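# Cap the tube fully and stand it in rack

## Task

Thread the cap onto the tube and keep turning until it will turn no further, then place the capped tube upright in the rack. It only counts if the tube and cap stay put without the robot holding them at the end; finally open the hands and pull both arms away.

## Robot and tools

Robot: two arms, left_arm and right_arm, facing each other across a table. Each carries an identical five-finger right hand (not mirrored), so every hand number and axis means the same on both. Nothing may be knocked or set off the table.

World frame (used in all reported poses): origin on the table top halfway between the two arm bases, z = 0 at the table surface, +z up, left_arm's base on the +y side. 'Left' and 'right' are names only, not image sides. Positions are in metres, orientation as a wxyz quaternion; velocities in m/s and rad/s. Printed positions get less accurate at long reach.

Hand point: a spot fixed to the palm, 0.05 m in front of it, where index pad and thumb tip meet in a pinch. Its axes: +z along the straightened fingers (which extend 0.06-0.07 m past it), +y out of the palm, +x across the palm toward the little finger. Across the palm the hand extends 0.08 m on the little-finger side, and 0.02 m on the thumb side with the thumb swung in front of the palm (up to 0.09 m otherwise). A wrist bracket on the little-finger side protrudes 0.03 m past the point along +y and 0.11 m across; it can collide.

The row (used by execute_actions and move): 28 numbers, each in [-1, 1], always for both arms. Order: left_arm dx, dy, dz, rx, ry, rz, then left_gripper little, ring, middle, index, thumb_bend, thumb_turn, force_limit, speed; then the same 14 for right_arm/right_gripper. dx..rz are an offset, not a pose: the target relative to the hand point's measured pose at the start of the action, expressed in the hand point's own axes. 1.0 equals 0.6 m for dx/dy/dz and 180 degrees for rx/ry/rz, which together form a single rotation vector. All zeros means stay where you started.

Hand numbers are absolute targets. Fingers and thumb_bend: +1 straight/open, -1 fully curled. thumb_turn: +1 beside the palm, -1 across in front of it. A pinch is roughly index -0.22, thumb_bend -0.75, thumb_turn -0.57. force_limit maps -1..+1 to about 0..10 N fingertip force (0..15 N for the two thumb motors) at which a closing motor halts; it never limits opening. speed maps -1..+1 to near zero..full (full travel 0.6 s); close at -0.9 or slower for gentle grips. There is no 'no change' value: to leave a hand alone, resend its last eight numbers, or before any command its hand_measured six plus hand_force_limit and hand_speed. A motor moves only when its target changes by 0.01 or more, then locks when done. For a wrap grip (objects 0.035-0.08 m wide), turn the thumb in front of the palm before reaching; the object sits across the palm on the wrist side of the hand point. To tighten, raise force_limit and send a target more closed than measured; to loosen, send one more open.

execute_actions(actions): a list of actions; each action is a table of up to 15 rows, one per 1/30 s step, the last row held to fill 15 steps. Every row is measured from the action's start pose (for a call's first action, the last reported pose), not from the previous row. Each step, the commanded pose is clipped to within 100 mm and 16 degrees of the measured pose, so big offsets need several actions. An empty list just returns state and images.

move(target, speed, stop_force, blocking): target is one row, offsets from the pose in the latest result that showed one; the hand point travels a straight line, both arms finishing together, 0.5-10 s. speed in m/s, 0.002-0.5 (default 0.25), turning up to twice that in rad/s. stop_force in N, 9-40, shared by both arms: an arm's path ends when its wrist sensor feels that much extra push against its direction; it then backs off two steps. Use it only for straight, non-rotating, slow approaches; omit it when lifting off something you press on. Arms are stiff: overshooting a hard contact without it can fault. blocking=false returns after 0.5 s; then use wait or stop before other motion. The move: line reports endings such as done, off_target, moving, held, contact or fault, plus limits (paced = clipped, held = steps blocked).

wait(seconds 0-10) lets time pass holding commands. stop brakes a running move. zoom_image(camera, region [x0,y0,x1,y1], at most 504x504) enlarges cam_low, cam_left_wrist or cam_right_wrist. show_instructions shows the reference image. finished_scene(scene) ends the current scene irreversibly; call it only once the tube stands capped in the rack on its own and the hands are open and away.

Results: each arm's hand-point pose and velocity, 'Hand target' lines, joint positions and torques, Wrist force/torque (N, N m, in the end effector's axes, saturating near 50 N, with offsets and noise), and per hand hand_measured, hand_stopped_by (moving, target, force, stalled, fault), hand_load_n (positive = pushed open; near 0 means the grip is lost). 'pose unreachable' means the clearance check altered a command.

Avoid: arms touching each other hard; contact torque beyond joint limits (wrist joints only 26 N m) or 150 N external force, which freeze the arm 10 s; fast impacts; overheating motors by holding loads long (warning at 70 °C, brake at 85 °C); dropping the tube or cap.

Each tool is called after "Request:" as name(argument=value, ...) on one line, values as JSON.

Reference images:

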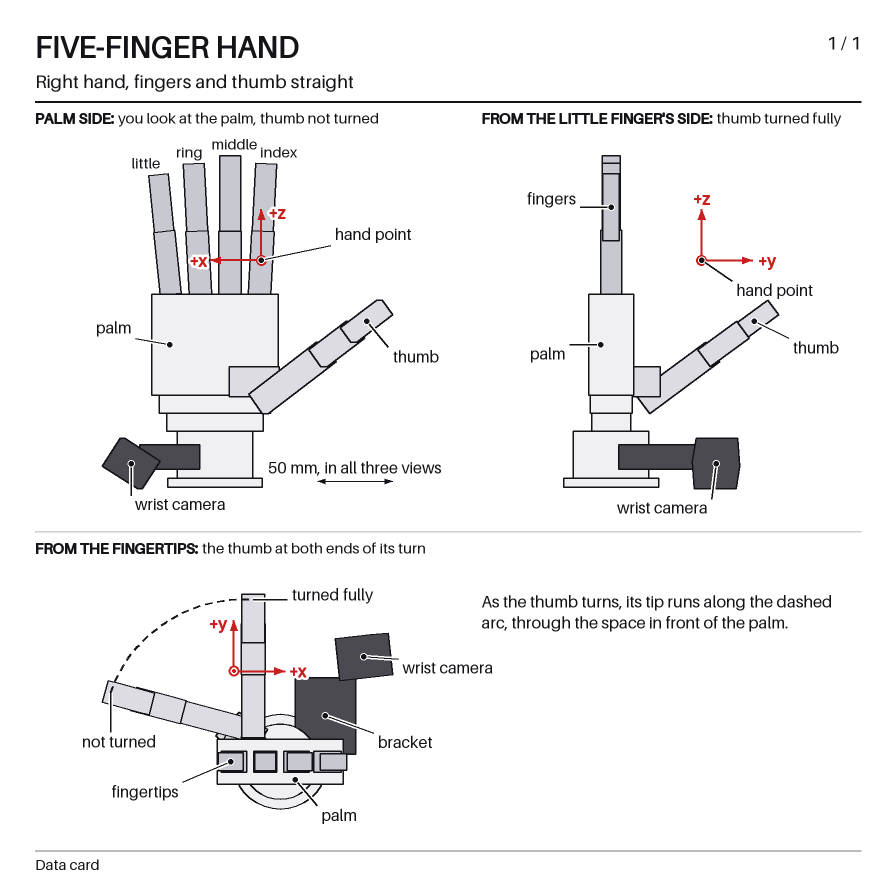

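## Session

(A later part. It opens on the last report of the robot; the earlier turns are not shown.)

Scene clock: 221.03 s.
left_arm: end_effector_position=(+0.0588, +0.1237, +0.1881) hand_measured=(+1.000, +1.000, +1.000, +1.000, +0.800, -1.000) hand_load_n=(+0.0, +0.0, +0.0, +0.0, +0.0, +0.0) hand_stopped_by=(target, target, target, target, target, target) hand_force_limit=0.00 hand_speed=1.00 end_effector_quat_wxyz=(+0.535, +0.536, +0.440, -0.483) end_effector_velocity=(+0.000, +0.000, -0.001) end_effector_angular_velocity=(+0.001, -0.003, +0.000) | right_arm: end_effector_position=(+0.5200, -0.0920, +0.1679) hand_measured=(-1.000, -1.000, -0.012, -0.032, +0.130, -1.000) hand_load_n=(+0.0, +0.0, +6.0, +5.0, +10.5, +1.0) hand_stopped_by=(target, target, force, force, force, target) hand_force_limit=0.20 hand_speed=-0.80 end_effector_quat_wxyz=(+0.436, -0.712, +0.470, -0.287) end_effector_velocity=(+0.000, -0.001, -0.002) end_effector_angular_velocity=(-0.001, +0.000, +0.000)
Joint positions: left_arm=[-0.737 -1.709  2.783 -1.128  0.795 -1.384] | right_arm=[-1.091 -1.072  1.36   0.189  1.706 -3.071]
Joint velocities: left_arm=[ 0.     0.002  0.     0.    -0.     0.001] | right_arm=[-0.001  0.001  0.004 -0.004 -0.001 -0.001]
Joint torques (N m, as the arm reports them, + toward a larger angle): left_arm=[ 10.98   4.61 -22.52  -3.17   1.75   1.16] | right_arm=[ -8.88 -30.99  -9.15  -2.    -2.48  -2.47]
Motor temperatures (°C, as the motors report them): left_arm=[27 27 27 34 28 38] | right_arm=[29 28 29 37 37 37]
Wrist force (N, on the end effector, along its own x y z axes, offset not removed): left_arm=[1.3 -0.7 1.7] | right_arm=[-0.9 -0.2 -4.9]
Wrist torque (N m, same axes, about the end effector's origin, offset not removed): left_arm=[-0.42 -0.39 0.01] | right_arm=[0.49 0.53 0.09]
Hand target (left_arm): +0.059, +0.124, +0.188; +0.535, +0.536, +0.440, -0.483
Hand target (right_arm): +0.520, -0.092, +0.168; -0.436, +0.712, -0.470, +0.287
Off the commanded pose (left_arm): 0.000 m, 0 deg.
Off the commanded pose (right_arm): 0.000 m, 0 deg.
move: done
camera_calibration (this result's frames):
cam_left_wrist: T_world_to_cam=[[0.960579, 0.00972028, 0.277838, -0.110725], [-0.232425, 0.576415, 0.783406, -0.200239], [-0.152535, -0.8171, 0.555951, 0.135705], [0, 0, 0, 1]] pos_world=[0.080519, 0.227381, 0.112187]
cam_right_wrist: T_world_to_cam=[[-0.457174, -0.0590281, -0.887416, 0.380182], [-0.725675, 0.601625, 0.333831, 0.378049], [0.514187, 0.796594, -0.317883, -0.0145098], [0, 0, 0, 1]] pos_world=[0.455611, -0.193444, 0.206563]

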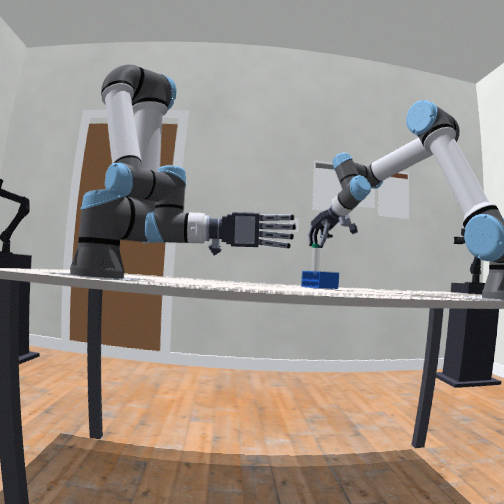

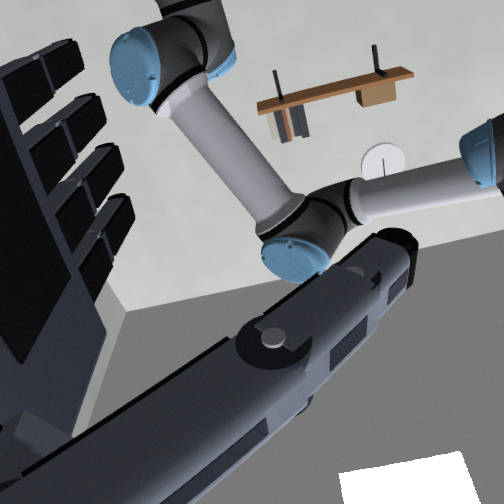

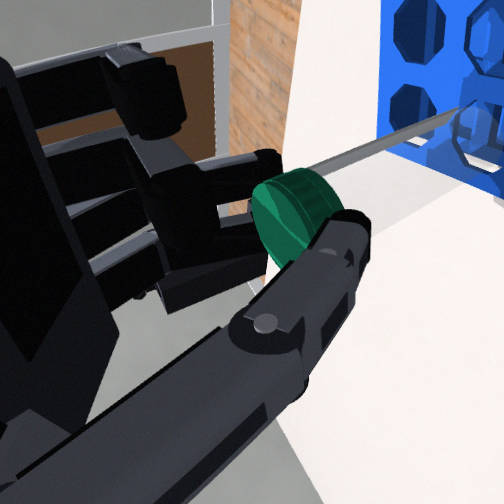

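Request:
move(target=[0,0,0,0,0,0,1,1,1,1,0.8,-1,0,1,0,0.052,0.026,0,0,0,-1,-1,-0.4,-0.4,0.1,-1,0.2,-0.8], speed=0.025, stop_force=12)

Request:
zoom_image(camera="cam_low", region=[275,200,375,300])

Scene clock: 223.00 s.
left_arm: end_effector_position=(+0.0588, +0.1237, +0.1881) hand_measured=(+1.000, +1.000, +1.000, +1.000, +0.800, -1.000) hand_load_n=(+0.0, +0.0, +0.0, +0.0, +0.0, +0.0) hand_stopped_by=(target, target, target, target, target, target) hand_force_limit=0.00 hand_speed=1.00 end_effector_quat_wxyz=(+0.535, +0.536, +0.440, -0.483) end_effector_velocity=(+0.000, -0.000, +0.000) end_effector_angular_velocity=(-0.000, -0.000, +0.001) | right_arm: end_effector_position=(+0.5196, -0.0921, +0.1340) hand_measured=(-1.000, -1.000, -0.012, -0.032, +0.130, -1.000) hand_load_n=(+0.0, +0.0, +7.0, +6.0, +8.5, +0.5) hand_stopped_by=(target, target, force, force, force, target) hand_force_limit=0.20 hand_speed=-0.80 end_effector_quat_wxyz=(+0.436, -0.712, +0.470, -0.287) end_effector_velocity=(-0.000, -0.000, +0.002) end_effector_angular_velocity=(-0.002, +0.002, -0.000)
Joint positions: left_arm=[-0.737 -1.709  2.783 -1.128  0.795 -1.384] | right_arm=[-1.091 -1.046  1.412  0.112  1.706 -3.071]
Joint velocities: left_arm=[ 0.    -0.    -0.    -0.    -0.     0.001] | right_arm=[ 0.    -0.001 -0.006  0.009  0.    -0.   ]
Joint torques (N m, as the arm reports them, + toward a larger angle): left_arm=[ 10.11   4.5  -22.41  -3.32   1.67   1.21] | right_arm=[  6.56 -41.27 -25.79   3.69   2.55   1.66]
Motor temperatures (°C, as the motors report them): left_arm=[27 27 27 34 28 38] | right_arm=[29 28 29 37 37 37]
Wrist force (N, on the end effector, along its own x y z axes, offset not removed): left_arm=[1.4 -1.4 1.2] | right_arm=[-5.0 -12.1 -5.6]
Wrist torque (N m, same axes, about the end effector's origin, offset not removed): left_arm=[-0.49 -0.41 0.00] | right_arm=[0.08 1.26 -0.43]
Hand target (left_arm): +0.059, +0.124, +0.188; +0.535, +0.536, +0.440, -0.483
Hand target (right_arm): +0.520, -0.092, +0.135; -0.436, +0.712, -0.470, +0.287
Off the commanded pose (left_arm): 0.000 m, 0 deg.
Off the commanded pose (right_arm): 0.001 m, 0 deg.
move: contact (right_arm)
camera_calibration (this result's frames):
cam_left_wrist: T_world_to_cam=[[0.960579, 0.00972035, 0.277838, -0.110725], [-0.232425, 0.576415, 0.783406, -0.200239], [-0.152535, -0.8171, 0.555951, 0.135705], [0, 0, 0, 1]] pos_world=[0.080519, 0.227381, 0.112187]
cam_right_wrist: T_world_to_cam=[[-0.457413, -0.0591517, -0.887285, 0.349985], [-0.725572, 0.601692, 0.333934, 0.389083], [0.51412, 0.796535, -0.31814, -0.0249238], [0, 0, 0, 1]] pos_world=[0.455209, -0.193553, 0.172679]

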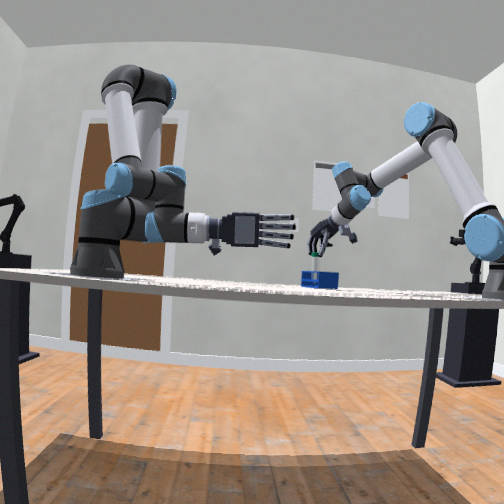

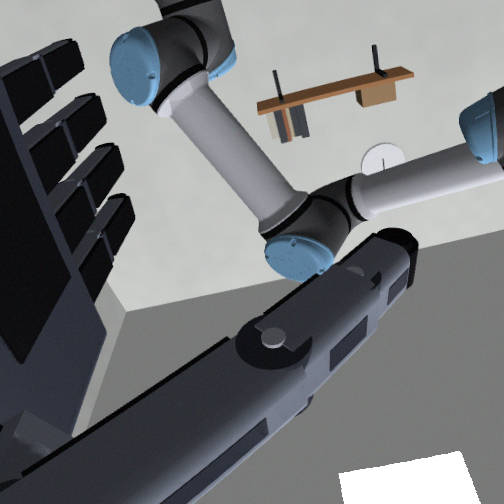

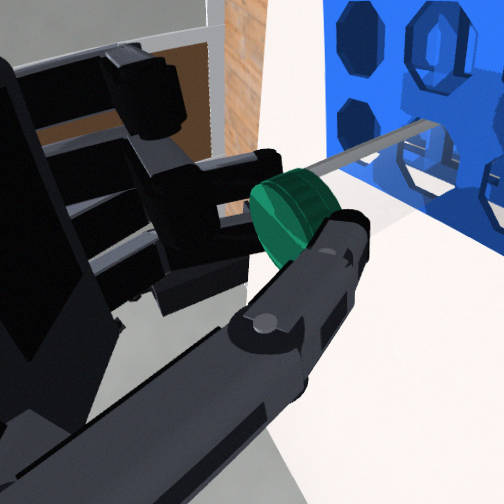

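Region (275, 200, 375, 300) of cam_low's 504x504 image, scaled by 5.040, with more detail than that image has.

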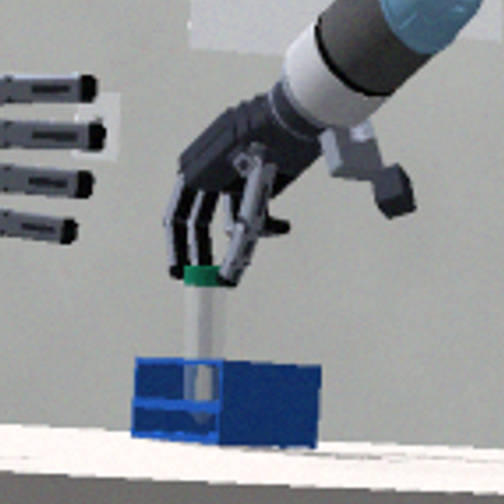

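Request:
execute_actions(actions=[[[0,0,0,0,0,0,1,1,1,1,0.8,-1,0,1,0,0,0,0,0,0,-1,-1,0.2,0.2,0.55,-1,0,0]],[[0,0,0,0,0,0,1,1,1,1,0.8,-1,0,1,0,0,0,0,0,0,-1,-1,0.2,0.2,0.55,-1,0,0]]])

Request:
move(target=[0,0,0,0,0,0,1,1,1,1,0.8,-1,0,1,0,-0.15,-0.078,0,0,0,-1,-1,0.2,0.2,0.55,-1,0,0], speed=0.12)

Request:
move(target=[0,0,0,0,0,0,1,1,1,1,0.8,-1,0,1,0.1,0,-0.25,0,0,0,-1,-1,0.2,0.2,0.55,-1,0,0])

Scene clock: 224.77 s.
left_arm: end_effector_position=(+0.0588, +0.1237, +0.1881) hand_measured=(+1.000, +1.000, +1.000, +1.000, +0.800, -1.000) hand_load_n=(+0.0, +0.0, +0.0, +0.0, +0.0, +0.0) hand_stopped_by=(target, target, target, target, target, target) hand_force_limit=0.00 hand_speed=1.00 end_effector_quat_wxyz=(+0.535, +0.536, +0.440, -0.483) end_effector_velocity=(-0.000, -0.000, +0.000) end_effector_angular_velocity=(-0.001, +0.000, -0.000) | right_arm: end_effector_position=(+0.5196, -0.0921, +0.1340) hand_measured=(-1.000, -1.000, +0.200, +0.200, +0.550, -1.000) hand_load_n=(+0.0, +0.0, +0.0, +0.0, +0.0, +0.0) hand_stopped_by=(target, target, target, target, target, target) hand_force_limit=0.00 hand_speed=0.00 end_effector_quat_wxyz=(+0.436, -0.712, +0.470, -0.287) end_effector_velocity=(-0.000, +0.000, +0.001) end_effector_angular_velocity=(+0.001, -0.002, +0.001)
Joint positions: left_arm=[-0.737 -1.709  2.783 -1.128  0.795 -1.384] | right_arm=[-1.091 -1.046  1.412  0.112  1.706 -3.071]
Joint velocities: left_arm=[-0. -0. -0. -0.  0.  0.] | right_arm=[ 0.    -0.002  0.    -0.001 -0.    -0.001]
Joint torques (N m, as the arm reports them, + toward a larger angle): left_arm=[ 10.86   4.61 -22.59  -3.19   1.72   1.1 ] | right_arm=[  2.31 -33.7  -10.02  -1.83   1.14   0.47]
Motor temperatures (°C, as the motors report them): left_arm=[27 27 27 34 28 38] | right_arm=[29 28 29 37 37 37]
Wrist force (N, on the end effector, along its own x y z axes, offset not removed): left_arm=[0.9 -0.2 2.0] | right_arm=[-0.9 0.8 -2.1]
Wrist torque (N m, same axes, about the end effector's origin, offset not removed): left_arm=[-0.44 -0.37 0.00] | right_arm=[0.28 0.45 0.09]
Hand target (left_arm): +0.059, +0.124, +0.188; +0.535, +0.536, +0.440, -0.483
Hand target (right_arm): +0.520, -0.092, +0.134; -0.436, +0.712, -0.470, +0.287
Off the commanded pose (left_arm): 0.000 m, 0 deg.
Off the commanded pose (right_arm): 0.000 m, 0 deg.
camera_calibration (this result's frames):
cam_left_wrist: T_world_to_cam=[[0.960579, 0.00972024, 0.277838, -0.110725], [-0.232425, 0.576415, 0.783406, -0.200239], [-0.152535, -0.8171, 0.555951, 0.135705], [0, 0, 0, 1]] pos_world=[0.0805191, 0.227381, 0.112187]
cam_right_wrist: T_world_to_cam=[[-0.457378, -0.05913, -0.887304, 0.350005], [-0.725585, 0.601684, 0.33392, 0.38908], [0.514132, 0.796542, -0.318101, -0.0249267], [0, 0, 0, 1]] pos_world=[0.455211, -0.193552, 0.17271]

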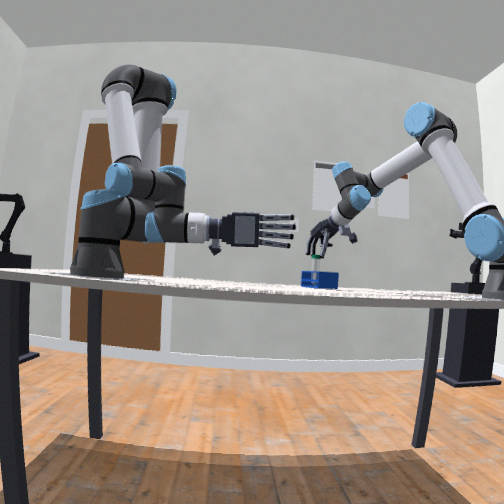

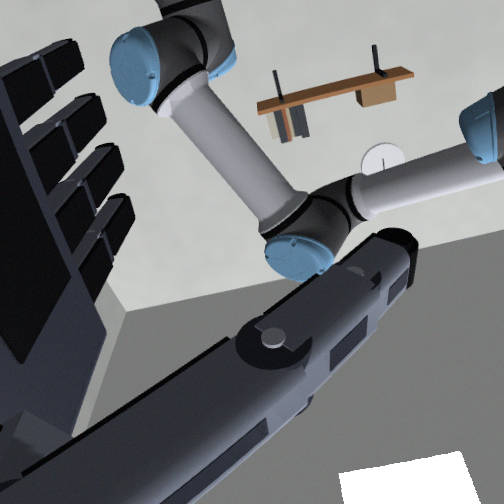

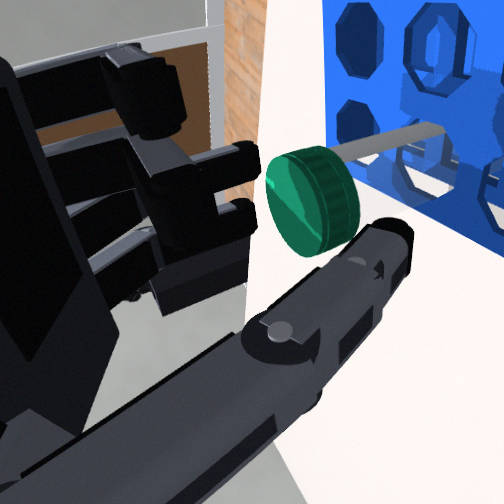

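Scene clock: 226.10 s.
left_arm: end_effector_position=(+0.0588, +0.1237, +0.1881) hand_measured=(+1.000, +1.000, +1.000, +1.000, +0.800, -1.000) hand_load_n=(+0.0, +0.0, +0.0, +0.0, +0.0, +0.0) hand_stopped_by=(target, target, target, target, target, target) hand_force_limit=0.00 hand_speed=1.00 end_effector_quat_wxyz=(+0.535, +0.536, +0.440, -0.483) end_effector_velocity=(+0.000, -0.000, +0.000) end_effector_angular_velocity=(-0.001, +0.001, +0.000) | right_arm: end_effector_position=(+0.5191, -0.0925, +0.2352) hand_measured=(-1.000, -1.000, +0.200, +0.200, +0.550, -1.000) hand_load_n=(+0.0, +0.0, +0.0, +0.0, +0.0, +0.0) hand_stopped_by=(target, target, target, target, target, target) hand_force_limit=0.00 hand_speed=0.00 end_effector_quat_wxyz=(+0.436, -0.712, +0.470, -0.287) end_effector_velocity=(-0.000, +0.000, +0.002) end_effector_angular_velocity=(-0.001, +0.001, -0.000)
Joint positions: left_arm=[-0.737 -1.709  2.783 -1.128  0.795 -1.384] | right_arm=[-1.091 -1.108  1.24   0.346  1.706 -3.071]
Joint velocities: left_arm=[ 0.    -0.001 -0.     0.    -0.    -0.   ] | right_arm=[ 0.001  0.001 -0.007  0.008  0.001  0.   ]
Joint torques (N m, as the arm reports them, + toward a larger angle): left_arm=[ 10.36   5.01 -22.92  -3.26   1.52   1.31] | right_arm=[ -6.59 -47.03 -31.69   1.71   2.93  -0.55]
Motor temperatures (°C, as the motors report them): left_arm=[27 27 27 34 28 38] | right_arm=[29 28 29 37 37 37]
Wrist force (N, on the end effector, along its own x y z axes, offset not removed): left_arm=[0.7 -1.6 1.5] | right_arm=[4.0 -3.3 0.4]
Wrist torque (N m, same axes, about the end effector's origin, offset not removed): left_arm=[-0.54 -0.32 -0.07] | right_arm=[-0.32 -0.50 0.19]
Hand target (left_arm): +0.059, +0.124, +0.188; +0.535, +0.536, +0.440, -0.483
Hand target (right_arm): +0.519, -0.093, +0.235; -0.436, +0.712, -0.470, +0.287
Off the commanded pose (left_arm): 0.000 m, 0 deg.
Off the commanded pose (right_arm): 0.000 m, 0 deg.
move: done
camera_calibration (this result's frames):
cam_left_wrist: T_world_to_cam=[[0.960579, 0.00972013, 0.277838, -0.110725], [-0.232425, 0.576415, 0.783406, -0.200239], [-0.152535, -0.817099, 0.555951, 0.135705], [0, 0, 0, 1]] pos_world=[0.080519, 0.227381, 0.112187]
cam_right_wrist: T_world_to_cam=[[-0.457298, -0.0591378, -0.887345, 0.439549], [-0.725712, 0.601536, 0.333909, 0.355244], [0.514024, 0.796653, -0.317998, 0.00781256], [0, 0, 0, 1]] pos_world=[0.454794, -0.193922, 0.273897]

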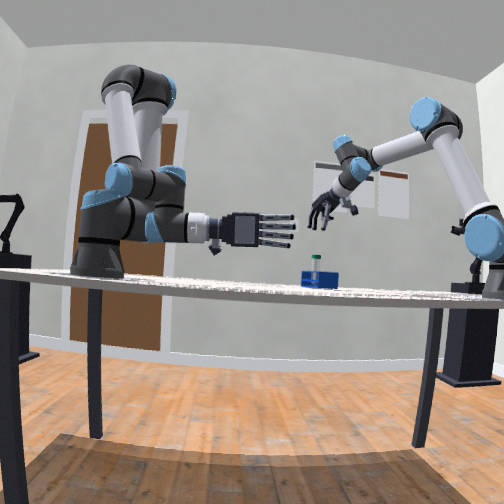

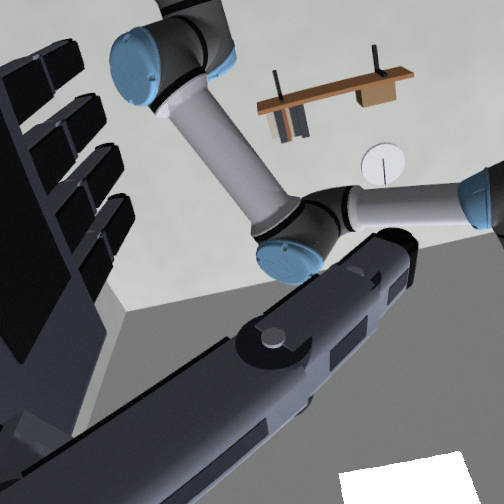

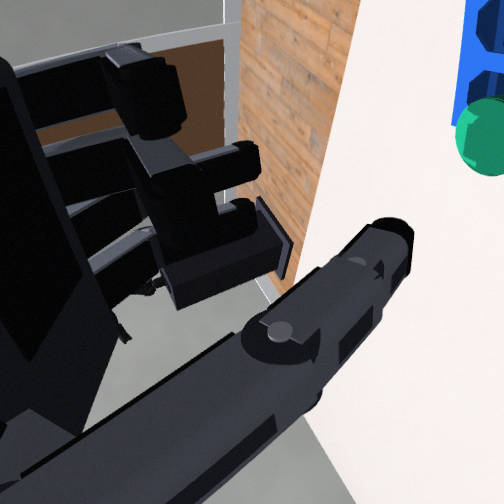

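Scene clock: 227.40 s.
left_arm: end_effector_position=(+0.0588, +0.1237, +0.1881) hand_measured=(+1.000, +1.000, +1.000, +1.000, +0.800, -1.000) hand_load_n=(+0.0, +0.0, +0.0, +0.0, +0.0, +0.0) hand_stopped_by=(target, target, target, target, target, target) hand_force_limit=0.00 hand_speed=1.00 end_effector_quat_wxyz=(+0.535, +0.536, +0.440, -0.483) end_effector_velocity=(-0.000, -0.000, -0.000) end_effector_angular_velocity=(+0.001, -0.002, -0.000) | right_arm: end_effector_position=(+0.4202, -0.2000, +0.3035) hand_measured=(-1.000, -1.000, +0.200, +0.200, +0.550, -1.000) hand_load_n=(+0.0, +0.0, +0.0, +0.0, +0.0, +0.0) hand_stopped_by=(target, target, target, target, target, target) hand_force_limit=0.00 hand_speed=0.00 end_effector_quat_wxyz=(+0.436, -0.712, +0.470, -0.287) end_effector_velocity=(-0.001, -0.002, +0.001) end_effector_angular_velocity=(+0.001, -0.000, +0.000)
Joint positions: left_arm=[-0.737 -1.709  2.783 -1.128  0.795 -1.384] | right_arm=[-1.192 -1.49   1.557  0.407  1.616 -3.117]
Joint velocities: left_arm=[-0.     0.002 -0.     0.    -0.     0.001] | right_arm=[-0.003 -0.005  0.003  0.001 -0.003 -0.001]
Joint torques (N m, as the arm reports them, + toward a larger angle): left_arm=[ 10.28   4.16 -23.54  -3.33   1.88   1.19] | right_arm=[ -9.62 -30.72  -9.26   1.56  -2.53  -2.32]
Motor temperatures (°C, as the motors report them): left_arm=[27 27 27 34 28 38] | right_arm=[29 28 29 37 37 37]
Wrist force (N, on the end effector, along its own x y z axes, offset not removed): left_arm=[0.4 -1.5 2.2] | right_arm=[-3.4 1.0 1.4]
Wrist torque (N m, same axes, about the end effector's origin, offset not removed): left_arm=[-0.57 -0.25 -0.11] | right_arm=[0.26 0.53 -0.08]
Hand target (left_arm): +0.059, +0.124, +0.188; +0.535, +0.536, +0.440, -0.483
Hand target (right_arm): +0.420, -0.200, +0.304; -0.436, +0.712, -0.470, +0.287
Off the commanded pose (left_arm): 0.000 m, 0 deg.
Off the commanded pose (right_arm): 0.000 m, 0 deg.
move: done
camera_calibration (this result's frames):
cam_left_wrist: T_world_to_cam=[[0.960579, 0.00972023, 0.277838, -0.110725], [-0.232425, 0.576415, 0.783406, -0.200239], [-0.152535, -0.8171, 0.555951, 0.135705], [0, 0, 0, 1]] pos_world=[0.0805191, 0.227381, 0.112187]
cam_right_wrist: T_world_to_cam=[[-0.457288, -0.0592782, -0.887341, 0.448508], [-0.72569, 0.60163, 0.33379, 0.325345], [0.514064, 0.796572, -0.318135, 0.166091], [0, 0, 0, 1]] pos_world=[0.355815, -0.301454, 0.342222]

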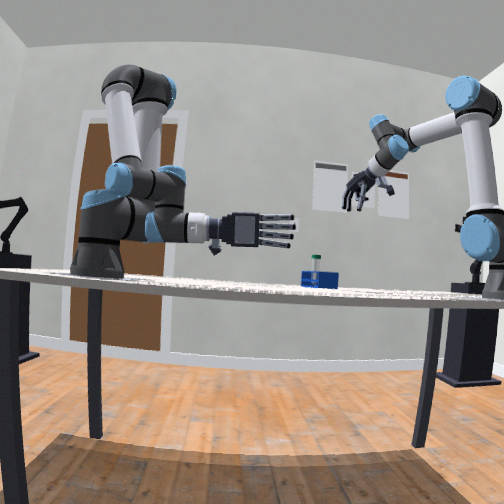

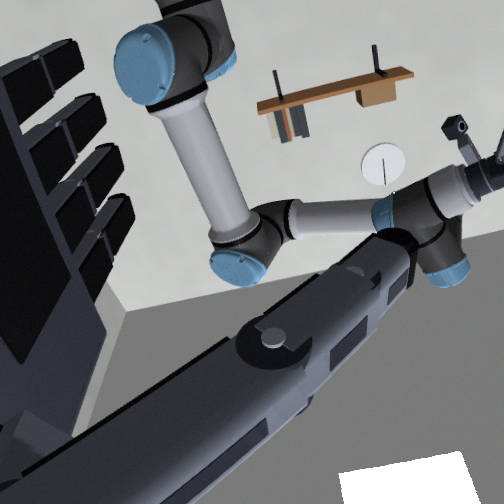

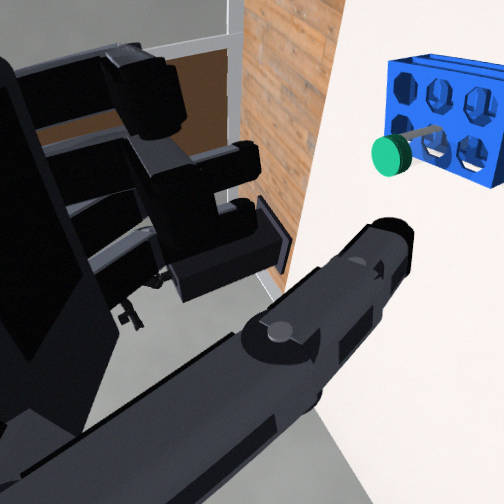

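Request:
finished_scene(scene=1)

The scene is finished: the task was done.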